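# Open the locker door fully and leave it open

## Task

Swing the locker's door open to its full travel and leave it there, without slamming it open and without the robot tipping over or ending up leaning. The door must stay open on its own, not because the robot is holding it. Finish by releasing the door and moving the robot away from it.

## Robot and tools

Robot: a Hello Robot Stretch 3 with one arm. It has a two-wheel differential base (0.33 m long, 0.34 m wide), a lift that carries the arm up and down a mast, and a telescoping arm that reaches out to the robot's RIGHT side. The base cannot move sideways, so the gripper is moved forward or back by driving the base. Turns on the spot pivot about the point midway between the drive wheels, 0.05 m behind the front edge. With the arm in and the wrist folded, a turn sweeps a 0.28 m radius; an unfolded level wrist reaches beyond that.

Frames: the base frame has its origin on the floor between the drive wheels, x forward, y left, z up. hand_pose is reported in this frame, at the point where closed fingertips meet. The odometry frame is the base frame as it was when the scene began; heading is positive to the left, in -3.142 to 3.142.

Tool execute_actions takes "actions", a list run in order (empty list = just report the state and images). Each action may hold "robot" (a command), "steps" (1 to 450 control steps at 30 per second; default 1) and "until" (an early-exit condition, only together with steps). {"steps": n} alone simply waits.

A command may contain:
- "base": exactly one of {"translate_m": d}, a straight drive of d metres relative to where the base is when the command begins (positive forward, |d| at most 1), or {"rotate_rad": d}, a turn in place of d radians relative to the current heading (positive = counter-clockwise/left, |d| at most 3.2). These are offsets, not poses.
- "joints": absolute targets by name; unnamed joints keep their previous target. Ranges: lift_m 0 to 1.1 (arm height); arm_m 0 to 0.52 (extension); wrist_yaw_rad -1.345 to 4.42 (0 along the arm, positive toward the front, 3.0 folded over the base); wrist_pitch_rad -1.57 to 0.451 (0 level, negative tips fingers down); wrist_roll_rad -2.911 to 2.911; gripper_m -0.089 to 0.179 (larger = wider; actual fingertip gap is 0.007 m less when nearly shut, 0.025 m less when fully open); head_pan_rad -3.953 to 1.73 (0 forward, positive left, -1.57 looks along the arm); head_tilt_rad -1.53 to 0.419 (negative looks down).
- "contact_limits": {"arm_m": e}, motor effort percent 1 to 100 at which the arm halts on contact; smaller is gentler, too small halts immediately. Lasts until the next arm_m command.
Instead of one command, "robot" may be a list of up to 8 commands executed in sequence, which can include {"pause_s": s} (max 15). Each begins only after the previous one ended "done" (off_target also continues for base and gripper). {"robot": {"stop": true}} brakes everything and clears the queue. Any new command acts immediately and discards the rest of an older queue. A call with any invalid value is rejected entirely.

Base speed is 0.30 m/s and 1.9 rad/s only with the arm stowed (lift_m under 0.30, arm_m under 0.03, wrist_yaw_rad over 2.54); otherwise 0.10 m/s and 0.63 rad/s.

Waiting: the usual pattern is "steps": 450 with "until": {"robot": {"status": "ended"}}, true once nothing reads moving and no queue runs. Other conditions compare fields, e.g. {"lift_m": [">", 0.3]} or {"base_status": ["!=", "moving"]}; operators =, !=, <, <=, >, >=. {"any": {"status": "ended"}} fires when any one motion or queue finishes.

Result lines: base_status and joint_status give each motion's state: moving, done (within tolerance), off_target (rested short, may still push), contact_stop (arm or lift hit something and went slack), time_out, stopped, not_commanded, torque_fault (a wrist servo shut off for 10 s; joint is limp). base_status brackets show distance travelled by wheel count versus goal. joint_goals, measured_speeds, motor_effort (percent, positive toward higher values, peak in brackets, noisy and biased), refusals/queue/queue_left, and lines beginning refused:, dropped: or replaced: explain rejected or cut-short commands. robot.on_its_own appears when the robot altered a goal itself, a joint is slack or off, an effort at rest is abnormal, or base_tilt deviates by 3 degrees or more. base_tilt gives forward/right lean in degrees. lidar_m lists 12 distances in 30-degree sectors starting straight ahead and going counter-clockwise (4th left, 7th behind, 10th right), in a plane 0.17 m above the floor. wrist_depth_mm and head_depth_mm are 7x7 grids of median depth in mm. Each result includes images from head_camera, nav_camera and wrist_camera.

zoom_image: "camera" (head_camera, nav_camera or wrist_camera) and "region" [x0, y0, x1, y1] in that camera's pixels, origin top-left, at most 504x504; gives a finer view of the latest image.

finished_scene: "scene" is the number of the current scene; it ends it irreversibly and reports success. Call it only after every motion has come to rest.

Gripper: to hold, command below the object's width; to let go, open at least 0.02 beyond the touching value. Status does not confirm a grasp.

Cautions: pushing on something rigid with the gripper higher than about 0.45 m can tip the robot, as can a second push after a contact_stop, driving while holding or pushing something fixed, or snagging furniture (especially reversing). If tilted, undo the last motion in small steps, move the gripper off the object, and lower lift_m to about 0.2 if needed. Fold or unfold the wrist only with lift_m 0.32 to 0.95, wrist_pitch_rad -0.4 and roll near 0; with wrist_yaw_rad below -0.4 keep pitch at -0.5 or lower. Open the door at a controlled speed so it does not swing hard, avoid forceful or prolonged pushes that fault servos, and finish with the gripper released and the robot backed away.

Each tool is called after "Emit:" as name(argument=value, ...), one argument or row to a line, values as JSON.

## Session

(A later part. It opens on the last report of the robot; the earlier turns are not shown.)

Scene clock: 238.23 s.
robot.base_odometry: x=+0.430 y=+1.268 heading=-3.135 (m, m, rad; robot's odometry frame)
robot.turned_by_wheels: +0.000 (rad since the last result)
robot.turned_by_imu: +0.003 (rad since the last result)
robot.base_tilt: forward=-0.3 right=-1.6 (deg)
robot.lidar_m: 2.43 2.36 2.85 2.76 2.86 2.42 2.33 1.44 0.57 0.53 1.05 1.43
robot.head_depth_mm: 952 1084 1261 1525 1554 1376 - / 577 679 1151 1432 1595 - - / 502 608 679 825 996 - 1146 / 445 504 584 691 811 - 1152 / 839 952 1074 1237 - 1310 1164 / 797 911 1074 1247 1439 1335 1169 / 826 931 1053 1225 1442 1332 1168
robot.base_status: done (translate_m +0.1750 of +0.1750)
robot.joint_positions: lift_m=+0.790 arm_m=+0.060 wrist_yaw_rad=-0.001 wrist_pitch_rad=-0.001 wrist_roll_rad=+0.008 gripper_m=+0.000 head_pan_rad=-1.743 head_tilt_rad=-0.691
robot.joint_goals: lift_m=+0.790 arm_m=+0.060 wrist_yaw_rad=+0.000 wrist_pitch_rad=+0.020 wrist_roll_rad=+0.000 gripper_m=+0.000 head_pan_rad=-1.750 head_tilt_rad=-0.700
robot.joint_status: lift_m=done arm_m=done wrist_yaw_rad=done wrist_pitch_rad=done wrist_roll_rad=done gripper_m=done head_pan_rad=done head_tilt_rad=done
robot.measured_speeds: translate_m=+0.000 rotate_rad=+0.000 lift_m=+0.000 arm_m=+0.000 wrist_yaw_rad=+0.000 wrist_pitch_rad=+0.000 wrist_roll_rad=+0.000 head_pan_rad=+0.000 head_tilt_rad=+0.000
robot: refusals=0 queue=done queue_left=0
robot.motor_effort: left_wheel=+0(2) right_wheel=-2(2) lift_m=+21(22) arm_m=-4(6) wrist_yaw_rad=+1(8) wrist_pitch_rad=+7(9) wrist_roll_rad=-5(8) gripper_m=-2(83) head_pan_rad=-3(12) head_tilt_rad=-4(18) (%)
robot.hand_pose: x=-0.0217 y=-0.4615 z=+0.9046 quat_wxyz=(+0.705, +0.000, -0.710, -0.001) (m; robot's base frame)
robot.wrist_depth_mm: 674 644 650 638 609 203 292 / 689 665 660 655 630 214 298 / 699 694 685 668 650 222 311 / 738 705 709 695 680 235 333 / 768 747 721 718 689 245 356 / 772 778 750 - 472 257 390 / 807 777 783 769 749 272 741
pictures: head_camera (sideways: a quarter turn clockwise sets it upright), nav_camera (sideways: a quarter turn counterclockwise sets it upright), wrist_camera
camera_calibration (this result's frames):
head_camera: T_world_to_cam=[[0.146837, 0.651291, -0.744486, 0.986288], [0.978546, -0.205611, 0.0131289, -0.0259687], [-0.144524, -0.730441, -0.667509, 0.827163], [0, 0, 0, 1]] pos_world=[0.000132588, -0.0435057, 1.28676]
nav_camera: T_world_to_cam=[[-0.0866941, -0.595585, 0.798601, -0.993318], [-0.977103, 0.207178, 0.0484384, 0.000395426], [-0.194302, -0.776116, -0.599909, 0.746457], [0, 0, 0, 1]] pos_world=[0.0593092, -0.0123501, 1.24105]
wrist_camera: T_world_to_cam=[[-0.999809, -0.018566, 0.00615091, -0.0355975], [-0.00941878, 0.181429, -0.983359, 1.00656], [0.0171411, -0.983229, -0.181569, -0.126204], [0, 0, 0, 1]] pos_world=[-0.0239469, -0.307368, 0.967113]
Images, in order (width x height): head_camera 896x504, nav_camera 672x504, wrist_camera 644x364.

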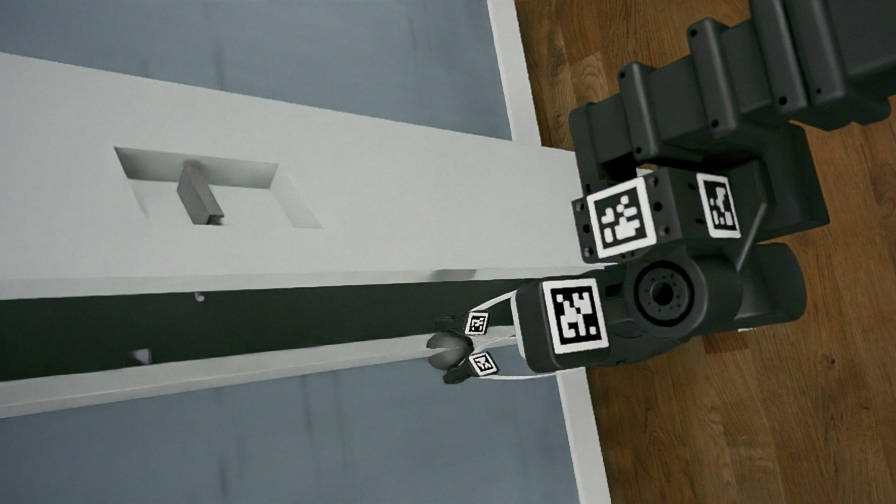

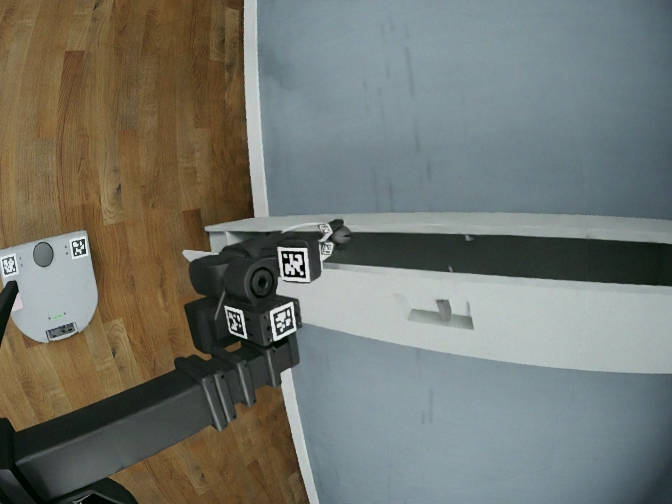

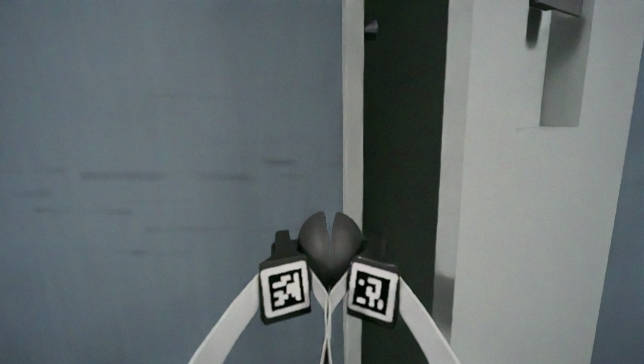

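Emit:
execute_actions(
  actions=[
    {"robot": {"joints": {"arm_m": 0.19}, "contact_limits": {"arm_m": 15}}, "steps": 120, "until": {"robot": {"arm_m": [">", 0.15]}}},
    {"robot": {"joints": {"wrist_yaw_rad": -0.15}}, "steps": 60, "until": {"robot": {"arm_m": [">", 0.18]}}},
    {"robot": {"base": {"translate_m": -0.23}}, "steps": 60, "until": {"robot": {"translate_m": ["<", -0.07]}}},
    {"robot": {"joints": {"arm_m": 0.125}}, "steps": 150, "until": {"robot": {"status": "ended"}}},
  ],
)

Scene clock: 248.80 s.
robot.base_odometry: x=+0.660 y=+1.269 heading=-3.135 (m, m, rad; robot's odometry frame)
robot.turned_by_wheels: +0.000 (rad since the last result)
robot.turned_by_imu: +0.002 (rad since the last result)
robot.base_tilt: forward=-0.2 right=-1.6 (deg)
robot.lidar_m: 2.66 2.55 2.84 2.76 2.87 2.19 2.11 1.44 0.42 0.48 0.74 1.43
robot.head_depth_mm: 953 1086 1268 1504 1552 1362 - / 932 1054 1222 1458 1591 - - / 350 397 464 556 - 1279 1160 / 435 463 510 634 - 1170 1142 / 586 684 865 - - 1286 1163 / 825 926 1062 1240 1357 1280 1171 / 814 908 1025 1147 1269 1310 1165
robot.base_status: done (translate_m -0.2300 of -0.2300)
robot.joint_positions: lift_m=+0.790 arm_m=+0.125 wrist_yaw_rad=-0.148 wrist_pitch_rad=-0.002 wrist_roll_rad=+0.005 gripper_m=+0.000 head_pan_rad=-1.743 head_tilt_rad=-0.691
robot.joint_goals: lift_m=+0.790 arm_m=+0.125 wrist_yaw_rad=-0.150 wrist_pitch_rad=+0.020 wrist_roll_rad=+0.000 gripper_m=+0.000 head_pan_rad=-1.750 head_tilt_rad=-0.700
robot.joint_status: lift_m=done arm_m=done wrist_yaw_rad=done wrist_pitch_rad=done wrist_roll_rad=done gripper_m=done head_pan_rad=done head_tilt_rad=done
robot.measured_speeds: translate_m=+0.000 rotate_rad=+0.000 lift_m=+0.000 arm_m=+0.000 wrist_yaw_rad=+0.000 wrist_pitch_rad=+0.000 wrist_roll_rad=+0.000 head_pan_rad=+0.000 head_tilt_rad=+0.000
robot: refusals=0 queue=done queue_left=0
robot.motor_effort: left_wheel=+1(10) right_wheel=-2(25) lift_m=+22(22) arm_m=-3(3) wrist_yaw_rad=-1(31) wrist_pitch_rad=+8(8) wrist_roll_rad=-3(5) gripper_m=-2(5) head_pan_rad=-3(3) head_tilt_rad=-4(4) (%)
robot.hand_pose: x=-0.0593 y=-0.5236 z=+0.9044 quat_wxyz=(+0.704, -0.051, -0.707, -0.053) (m; robot's base frame)
robot.wrist_depth_mm: 312 489 551 433 154 100 80 / 321 487 566 454 157 101 80 / 336 482 593 481 160 103 81 / 342 470 592 500 200 122 82 / 473 472 615 624 202 129 82 / 619 465 628 - 184 131 83 / 647 461 674 581 230 132 86
pictures: head_camera (sideways: a quarter turn clockwise sets it upright), nav_camera (sideways: a quarter turn counterclockwise sets it upright), wrist_camera
camera_calibration (this result's frames):
head_camera: T_world_to_cam=[[0.146986, 0.651629, -0.74416, 0.985863], [0.978517, -0.205748, 0.0131119, -0.0259463], [-0.144565, -0.730101, -0.667872, 0.827636], [0, 0, 0, 1]] pos_world=[0.000128056, -0.0434976, 1.28674]
nav_camera: T_world_to_cam=[[-0.0868403, -0.595957, 0.798307, -0.992934], [-0.97708, 0.207285, 0.0484563, 0.000371972], [-0.194355, -0.775802, -0.600298, 0.746963], [0, 0, 0, 1]] pos_world=[0.0593127, -0.0123279, 1.24105]
wrist_camera: T_world_to_cam=[[-0.991704, 0.128204, 0.00932065, 0.000156221], [0.0142923, 0.182035, -0.983188, 1.01884], [-0.127746, -0.974898, -0.182357, -0.190159], [0, 0, 0, 1]] pos_world=[-0.0386987, -0.370871, 0.967037]
Images, in order (width x height): head_camera 896x504, nav_camera 672x504, wrist_camera 644x364.

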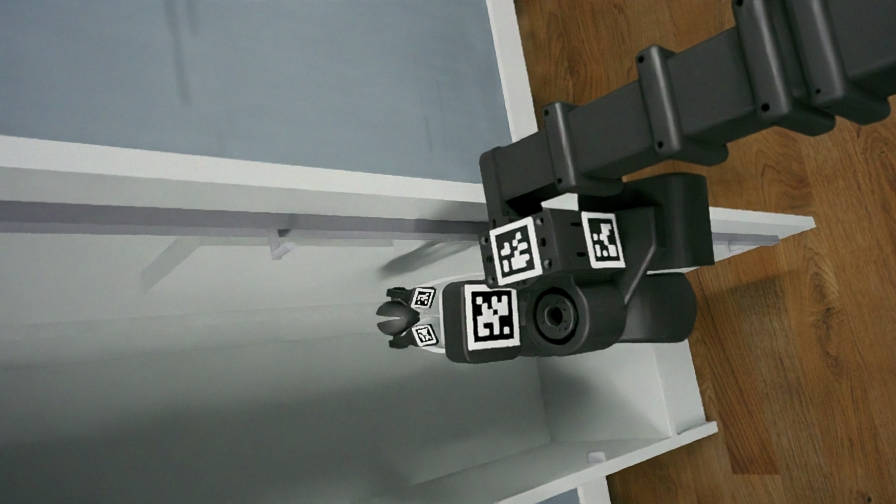

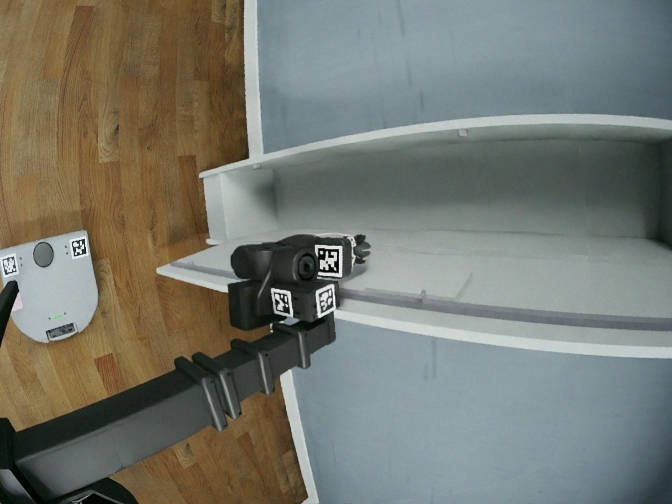

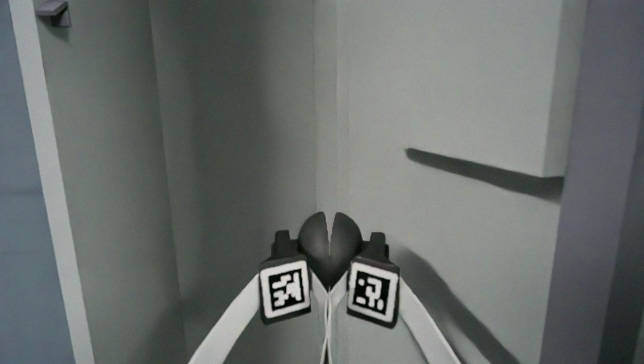

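Emit:
execute_actions(
  actions=[
    {"robot": {"base": {"translate_m": -0.09}, "joints": {"wrist_yaw_rad": -0.3}}, "steps": 60, "until": {"robot": {"translate_m": ["<", -0.04]}}},
    {"robot": {"joints": {"arm_m": 0.14}, "contact_limits": {"arm_m": 12}}, "steps": 90, "until": {"robot": {"status": "ended"}}},
  ],
)

Scene clock: 259.90 s.
robot.base_odometry: x=+0.750 y=+1.270 heading=-3.135 (m, m, rad; robot's odometry frame)
robot.turned_by_wheels: +0.000 (rad since the last result)
robot.turned_by_imu: +0.001 (rad since the last result)
robot.base_tilt: forward=-0.2 right=-1.7 (deg)
robot.lidar_m: 2.75 2.62 2.85 2.76 2.86 2.09 2.02 1.44 0.53 0.57 0.74 1.43
robot.head_depth_mm: 951 1083 1265 1520 1551 1376 - / 431 492 1157 1447 1597 - 1152 / 451 496 567 651 - 1254 1169 / 482 523 604 711 - 1285 1167 / 515 581 681 806 - 1307 1172 / 549 640 806 1215 1355 1277 1165 / 805 905 1032 1199 1314 1255 1166
robot.base_status: done (translate_m -0.0900 of -0.0900)
robot.joint_positions: lift_m=+0.790 arm_m=+0.140 wrist_yaw_rad=-0.298 wrist_pitch_rad=-0.002 wrist_roll_rad=+0.005 gripper_m=+0.000 head_pan_rad=-1.743 head_tilt_rad=-0.691
robot.joint_goals: lift_m=+0.790 arm_m=+0.140 wrist_yaw_rad=-0.300 wrist_pitch_rad=+0.020 wrist_roll_rad=+0.000 gripper_m=+0.000 head_pan_rad=-1.750 head_tilt_rad=-0.700
robot.joint_status: lift_m=done arm_m=done wrist_yaw_rad=done wrist_pitch_rad=done wrist_roll_rad=done gripper_m=done head_pan_rad=done head_tilt_rad=done
robot.measured_speeds: translate_m=+0.000 rotate_rad=+0.000 lift_m=+0.000 arm_m=+0.000 wrist_yaw_rad=+0.000 wrist_pitch_rad=+0.000 wrist_roll_rad=+0.000 head_pan_rad=+0.000 head_tilt_rad=+0.000
robot: refusals=0 queue=done queue_left=0
robot.motor_effort: left_wheel=+0(5) right_wheel=-1(16) lift_m=+22(22) arm_m=+2(4) wrist_yaw_rad=-1(24) wrist_pitch_rad=+8(7) wrist_roll_rad=-2(3) gripper_m=-2(5) head_pan_rad=-3(3) head_tilt_rad=-4(3) (%)
robot.contact_limits: arm_m 12 (drawing in: default 21, maximum 34; extending or still: default 28, maximum 46)
robot.hand_pose: x=-0.0968 y=-0.5295 z=+0.9045 quat_wxyz=(+0.698, -0.104, -0.701, -0.106) (m; robot's base frame)
robot.wrist_depth_mm: 470 503 239 182 157 141 136 / 498 511 246 189 161 144 139 / 506 524 255 197 170 149 143 / 521 549 267 220 189 155 146 / 538 559 276 231 191 160 149 / 545 586 300 - 194 165 152 / 551 589 296 243 209 169 159
pictures: head_camera (sideways: a quarter turn clockwise sets it upright), nav_camera (sideways: a quarter turn counterclockwise sets it upright), wrist_camera
camera_calibration (this result's frames):
head_camera: T_world_to_cam=[[0.146986, 0.651629, -0.74416, 0.985863], [0.978517, -0.205747, 0.0131119, -0.0259463], [-0.144565, -0.730101, -0.667872, 0.827636], [0, 0, 0, 1]] pos_world=[0.000128067, -0.0434976, 1.28674]
nav_camera: T_world_to_cam=[[-0.0868401, -0.595957, 0.798307, -0.992934], [-0.97708, 0.207285, 0.0484563, 0.00037197], [-0.194355, -0.775802, -0.600298, 0.746963], [0, 0, 0, 1]] pos_world=[0.0593127, -0.0123279, 1.24105]
wrist_camera: T_world_to_cam=[[-0.961358, 0.275142, 0.00932497, 0.0444847], [0.0413061, 0.177648, -0.983227, 1.02084], [-0.272184, -0.944848, -0.182149, -0.199004], [0, 0, 0, 1]] pos_world=[-0.0535669, -0.381619, 0.967058]
Images, in order (width x height): head_camera 896x504, nav_camera 672x504, wrist_camera 644x364.

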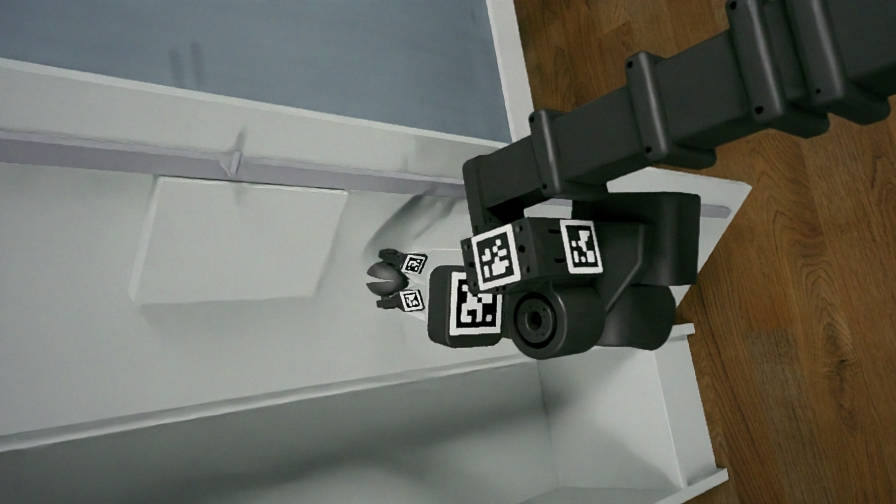

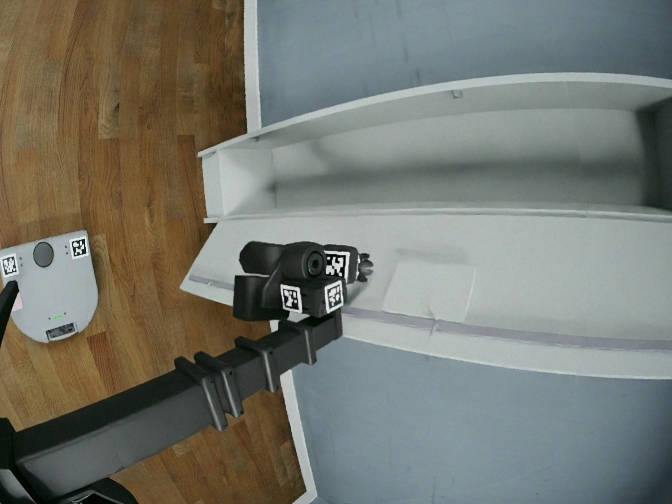

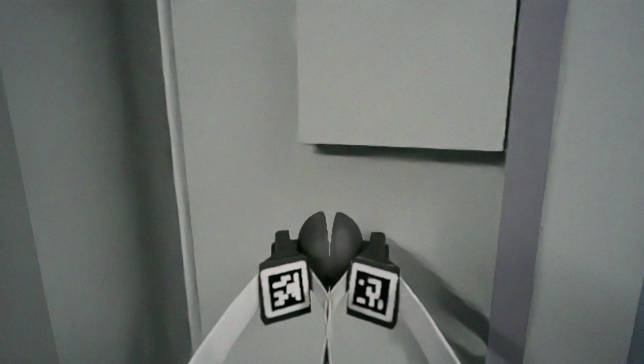

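Emit:
execute_actions(
  actions=[
    {"robot": [{"base": {"translate_m": -0.09}, "joints": {"arm_m": 0.19}, "contact_limits": {"arm_m": 12}}, {"joints": {"arm_m": 0.212}, "contact_limits": {"arm_m": 12}}, {"joints": {"arm_m": 0.234}, "contact_limits": {"arm_m": 12}}, {"joints": {"arm_m": 0.252}, "contact_limits": {"arm_m": 12}}, {"joints": {"arm_m": 0.268}, "contact_limits": {"arm_m": 12}}, {"joints": {"arm_m": 0.284}, "contact_limits": {"arm_m": 12}}, {"joints": {"arm_m": 0.30}, "contact_limits": {"arm_m": 12}}], "steps": 400, "until": {"robot": {"status": "ended"}}},
  ],
)

Scene clock: 286.17 s.
robot.base_odometry: x=+0.840 y=+1.271 heading=-3.134 (m, m, rad; robot's odometry frame)
robot.turned_by_wheels: +0.000 (rad since the last result)
robot.turned_by_imu: +0.004 (rad since the last result)
robot.base_tilt: forward=-0.1 right=-1.7 (deg)
robot.lidar_m: 2.85 2.71 2.86 2.76 2.73 2.00 1.93 1.44 0.70 0.68 0.74 1.43
robot.head_depth_mm: 953 1081 1258 1523 1558 1391 - / 929 1060 1224 1470 1614 - 1155 / 601 703 1135 1342 - 1324 1165 / 577 635 730 - 1075 1302 1167 / 569 626 708 - 1058 1308 1166 / 562 633 722 847 1059 1279 1171 / 554 623 746 1188 1319 1259 1169
robot.base_status: done (translate_m -0.0900 of -0.0900)
robot.joint_positions: lift_m=+0.790 arm_m=+0.271 wrist_yaw_rad=-0.294 wrist_pitch_rad=-0.006 wrist_roll_rad=+0.005 gripper_m=+0.000 head_pan_rad=-1.743 head_tilt_rad=-0.693
robot.joint_goals: lift_m=+0.790 arm_m=+0.271 wrist_yaw_rad=-0.300 wrist_pitch_rad=+0.020 wrist_roll_rad=+0.000 gripper_m=+0.000 head_pan_rad=-1.750 head_tilt_rad=-0.700
robot.joint_status: lift_m=done arm_m=contact_stop wrist_yaw_rad=done wrist_pitch_rad=done wrist_roll_rad=done gripper_m=done head_pan_rad=done head_tilt_rad=done
robot.measured_speeds: translate_m=+0.000 rotate_rad=+0.000 lift_m=+0.000 arm_m=-0.014 wrist_yaw_rad=+0.000 wrist_pitch_rad=+0.000 wrist_roll_rad=+0.000 head_pan_rad=+0.000 head_tilt_rad=+0.000
robot: refusals=0 queue=dropped queue_left=0
robot.on_its_own: arm_m is slack since a contact_stop, until your next command for it (your +0.284 is given up)
robot.motor_effort: left_wheel=+3(7) right_wheel=-11(11) lift_m=+22(22) arm_m=+8(15) wrist_yaw_rad=-5(5) wrist_pitch_rad=+9(10) wrist_roll_rad=-3(3) gripper_m=-1(2) head_pan_rad=-2(3) head_tilt_rad=-2(4) (%)
robot.contact_limits: arm_m 12 (drawing in: default 21, maximum 34; extending or still: default 28, maximum 46)
robot.hand_pose: x=-0.0956 y=-0.6610 z=+0.9035 quat_wxyz=(+0.698, -0.101, -0.701, -0.106) (m; robot's base frame)
robot.wrist_depth_mm: 142 146 150 141 147 158 583 / 146 150 154 146 152 166 589 / 150 155 160 150 156 170 615 / 154 159 166 173 181 187 633 / 159 163 171 176 187 194 665 / 164 169 177 - 196 204 695 / 168 174 184 192 201 210 750
pictures: head_camera (sideways: a quarter turn clockwise sets it upright), nav_camera (sideways: a quarter turn counterclockwise sets it upright), wrist_camera
dropped: robot: command 5 of its queue: arm_m: contact_stop
camera_calibration (this result's frames):
head_camera: T_world_to_cam=[[0.147257, 0.652626, -0.743233, 0.984653], [0.978484, -0.205906, 0.0130633, -0.0258828], [-0.144511, -0.729165, -0.668905, 0.828979], [0, 0, 0, 1]] pos_world=[0.000125417, -0.043476, 1.28667]
nav_camera: T_world_to_cam=[[-0.0871162, -0.597036, 0.79747, -0.991841], [-0.977062, 0.207359, 0.0485073, 0.000305577], [-0.194323, -0.774951, -0.601406, 0.748404], [0, 0, 0, 1]] pos_world=[0.0593254, -0.0122523, 1.24104]
wrist_camera: T_world_to_cam=[[-0.962607, 0.270745, 0.00924324, 0.078812], [0.0416497, 0.181623, -0.982486, 1.04513], [-0.267682, -0.945362, -0.186108, -0.319434], [0, 0, 0, 1]] pos_world=[-0.0531713, -0.513139, 0.966646]
Images, in order (width x height): head_camera 896x504, nav_camera 672x504, wrist_camera 644x364.

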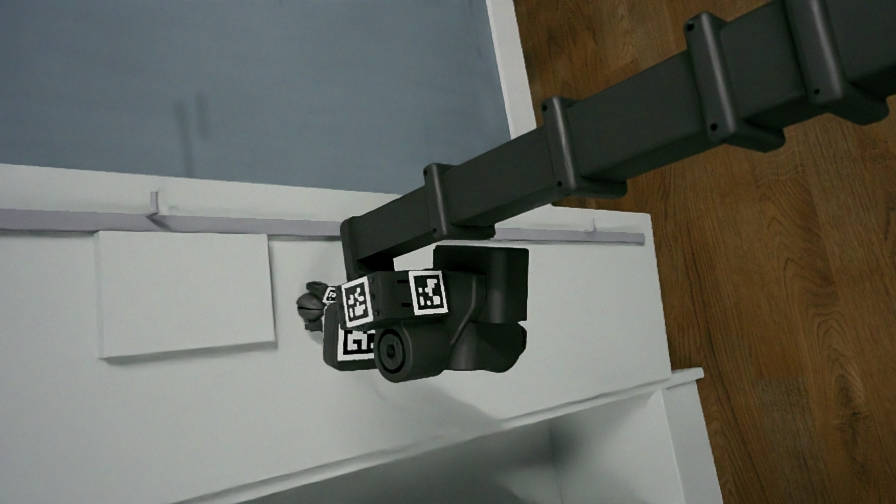

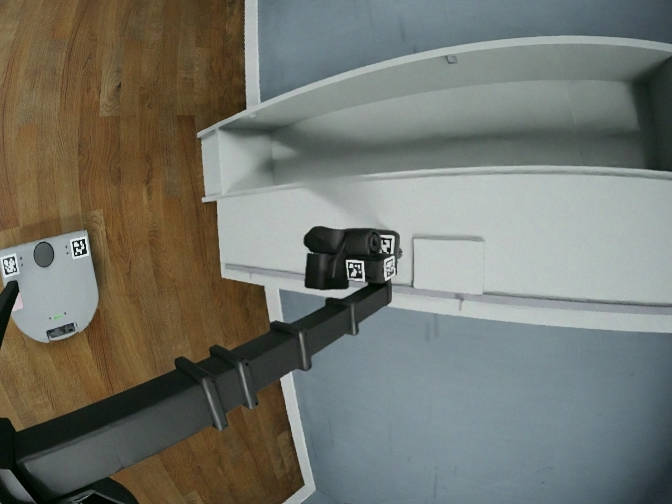

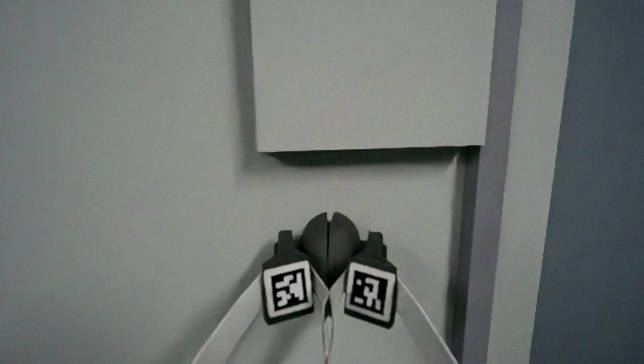

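Emit:
execute_actions(
  actions=[
    {"robot": {"joints": {"arm_m": 0.0}}, "steps": 100, "until": {"robot": {"arm_m": ["<", 0.21]}}},
    {"robot": {"joints": {"wrist_yaw_rad": 1.4}}, "steps": 200, "until": {"robot": {"status": "ended"}}},
  ],
)

Scene clock: 293.30 s.
robot.base_odometry: x=+0.840 y=+1.271 heading=-3.135 (m, m, rad; robot's odometry frame)
robot.turned_by_wheels: +0.000 (rad since the last result)
robot.turned_by_imu: +0.001 (rad since the last result)
robot.base_tilt: forward=-0.2 right=-1.6 (deg)
robot.lidar_m: 2.84 2.71 2.86 2.76 2.74 1.99 1.93 1.43 0.70 0.68 0.74 1.43
robot.head_depth_mm: 952 1084 1265 1510 1562 1388 - / 926 1054 1227 1457 1559 1397 - / 603 699 1134 1384 1513 1390 - / 574 633 745 877 1066 1315 - / 570 624 738 863 1051 1305 1215 / 560 632 724 845 1050 1287 - / 554 622 744 1182 1320 1253 -
robot.base_status: done (translate_m -0.0900 of -0.0900)
robot.joint_positions: lift_m=+0.790 arm_m=+0.000 wrist_yaw_rad=+1.399 wrist_pitch_rad=-0.002 wrist_roll_rad=+0.005 gripper_m=+0.000 head_pan_rad=-1.743 head_tilt_rad=-0.693
robot.joint_goals: lift_m=+0.790 arm_m=+0.000 wrist_yaw_rad=+1.400 wrist_pitch_rad=+0.020 wrist_roll_rad=+0.000 gripper_m=+0.000 head_pan_rad=-1.750 head_tilt_rad=-0.700
robot.joint_status: lift_m=done arm_m=done wrist_yaw_rad=done wrist_pitch_rad=done wrist_roll_rad=done gripper_m=done head_pan_rad=done head_tilt_rad=done
robot.measured_speeds: translate_m=+0.000 rotate_rad=+0.000 lift_m=+0.000 arm_m=+0.000 wrist_yaw_rad=+0.000 wrist_pitch_rad=+0.000 wrist_roll_rad=+0.000 head_pan_rad=+0.000 head_tilt_rad=+0.000
robot: refusals=0 queue=done queue_left=0
robot.motor_effort: left_wheel=+0(3) right_wheel=-1(10) lift_m=+23(22) arm_m=-4(9) wrist_yaw_rad=+1(4) wrist_pitch_rad=+8(9) wrist_roll_rad=-3(3) gripper_m=-2(3) head_pan_rad=-3(2) head_tilt_rad=-3(3) (%)
robot.hand_pose: x=+0.2310 y=-0.1892 z=+0.9045 quat_wxyz=(+0.541, +0.457, -0.542, +0.453) (m; robot's base frame)
robot.wrist_depth_mm: - - - - - - 879 / - - - - - - 885 / - - - - - - 862 / - - - - - - 864 / - - - - - - 866 / - - - - - - 871 / - - - - - - 882
pictures: head_camera (sideways: a quarter turn clockwise sets it upright), nav_camera (sideways: a quarter turn counterclockwise sets it upright), wrist_camera
camera_calibration (this result's frames):
head_camera: T_world_to_cam=[[0.147259, 0.652625, -0.743233, 0.984653], [0.978484, -0.20591, 0.0130633, -0.0258828], [-0.144514, -0.729165, -0.668905, 0.828979], [0, 0, 0, 1]] pos_world=[0.000125261, -0.043476, 1.28667]
nav_camera: T_world_to_cam=[[-0.0871183, -0.597036, 0.79747, -0.991841], [-0.977061, 0.207363, 0.0485073, 0.000305573], [-0.194326, -0.774951, -0.601406, 0.748404], [0, 0, 0, 1]] pos_world=[0.0593254, -0.0122525, 1.24104]
wrist_camera: T_world_to_cam=[[-0.151967, -0.988342, 0.0093241, -0.16009], [-0.181471, 0.018627, -0.98322, 0.96821], [0.971583, -0.151109, -0.182186, 0.0746388], [0, 0, 0, 1]] pos_world=[0.0788556, -0.16498, 0.967054]
Images, in order (width x height): head_camera 896x504, nav_camera 672x504, wrist_camera 644x364.

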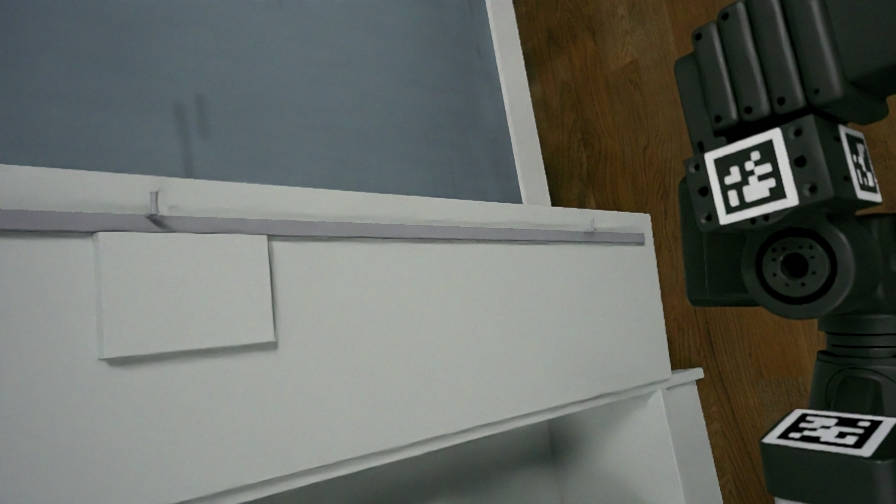

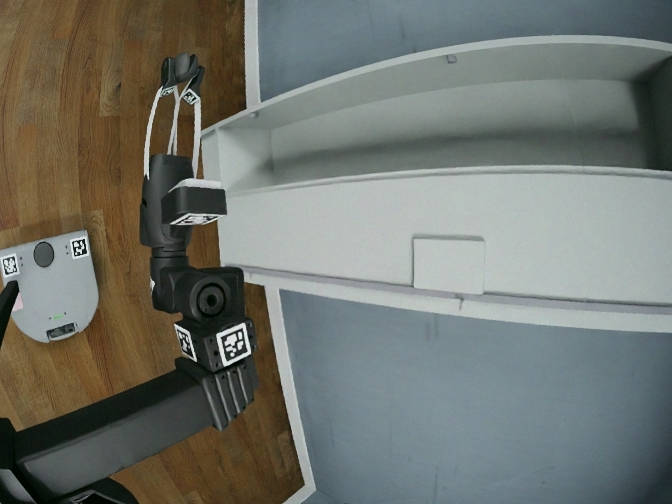

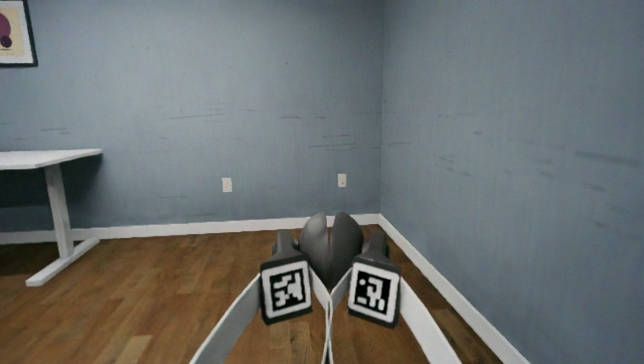

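The door is fully open, it stays there, and the robot is clear.

Emit:
finished_scene(
  scene=2,
)

The scene is finished: the task was done.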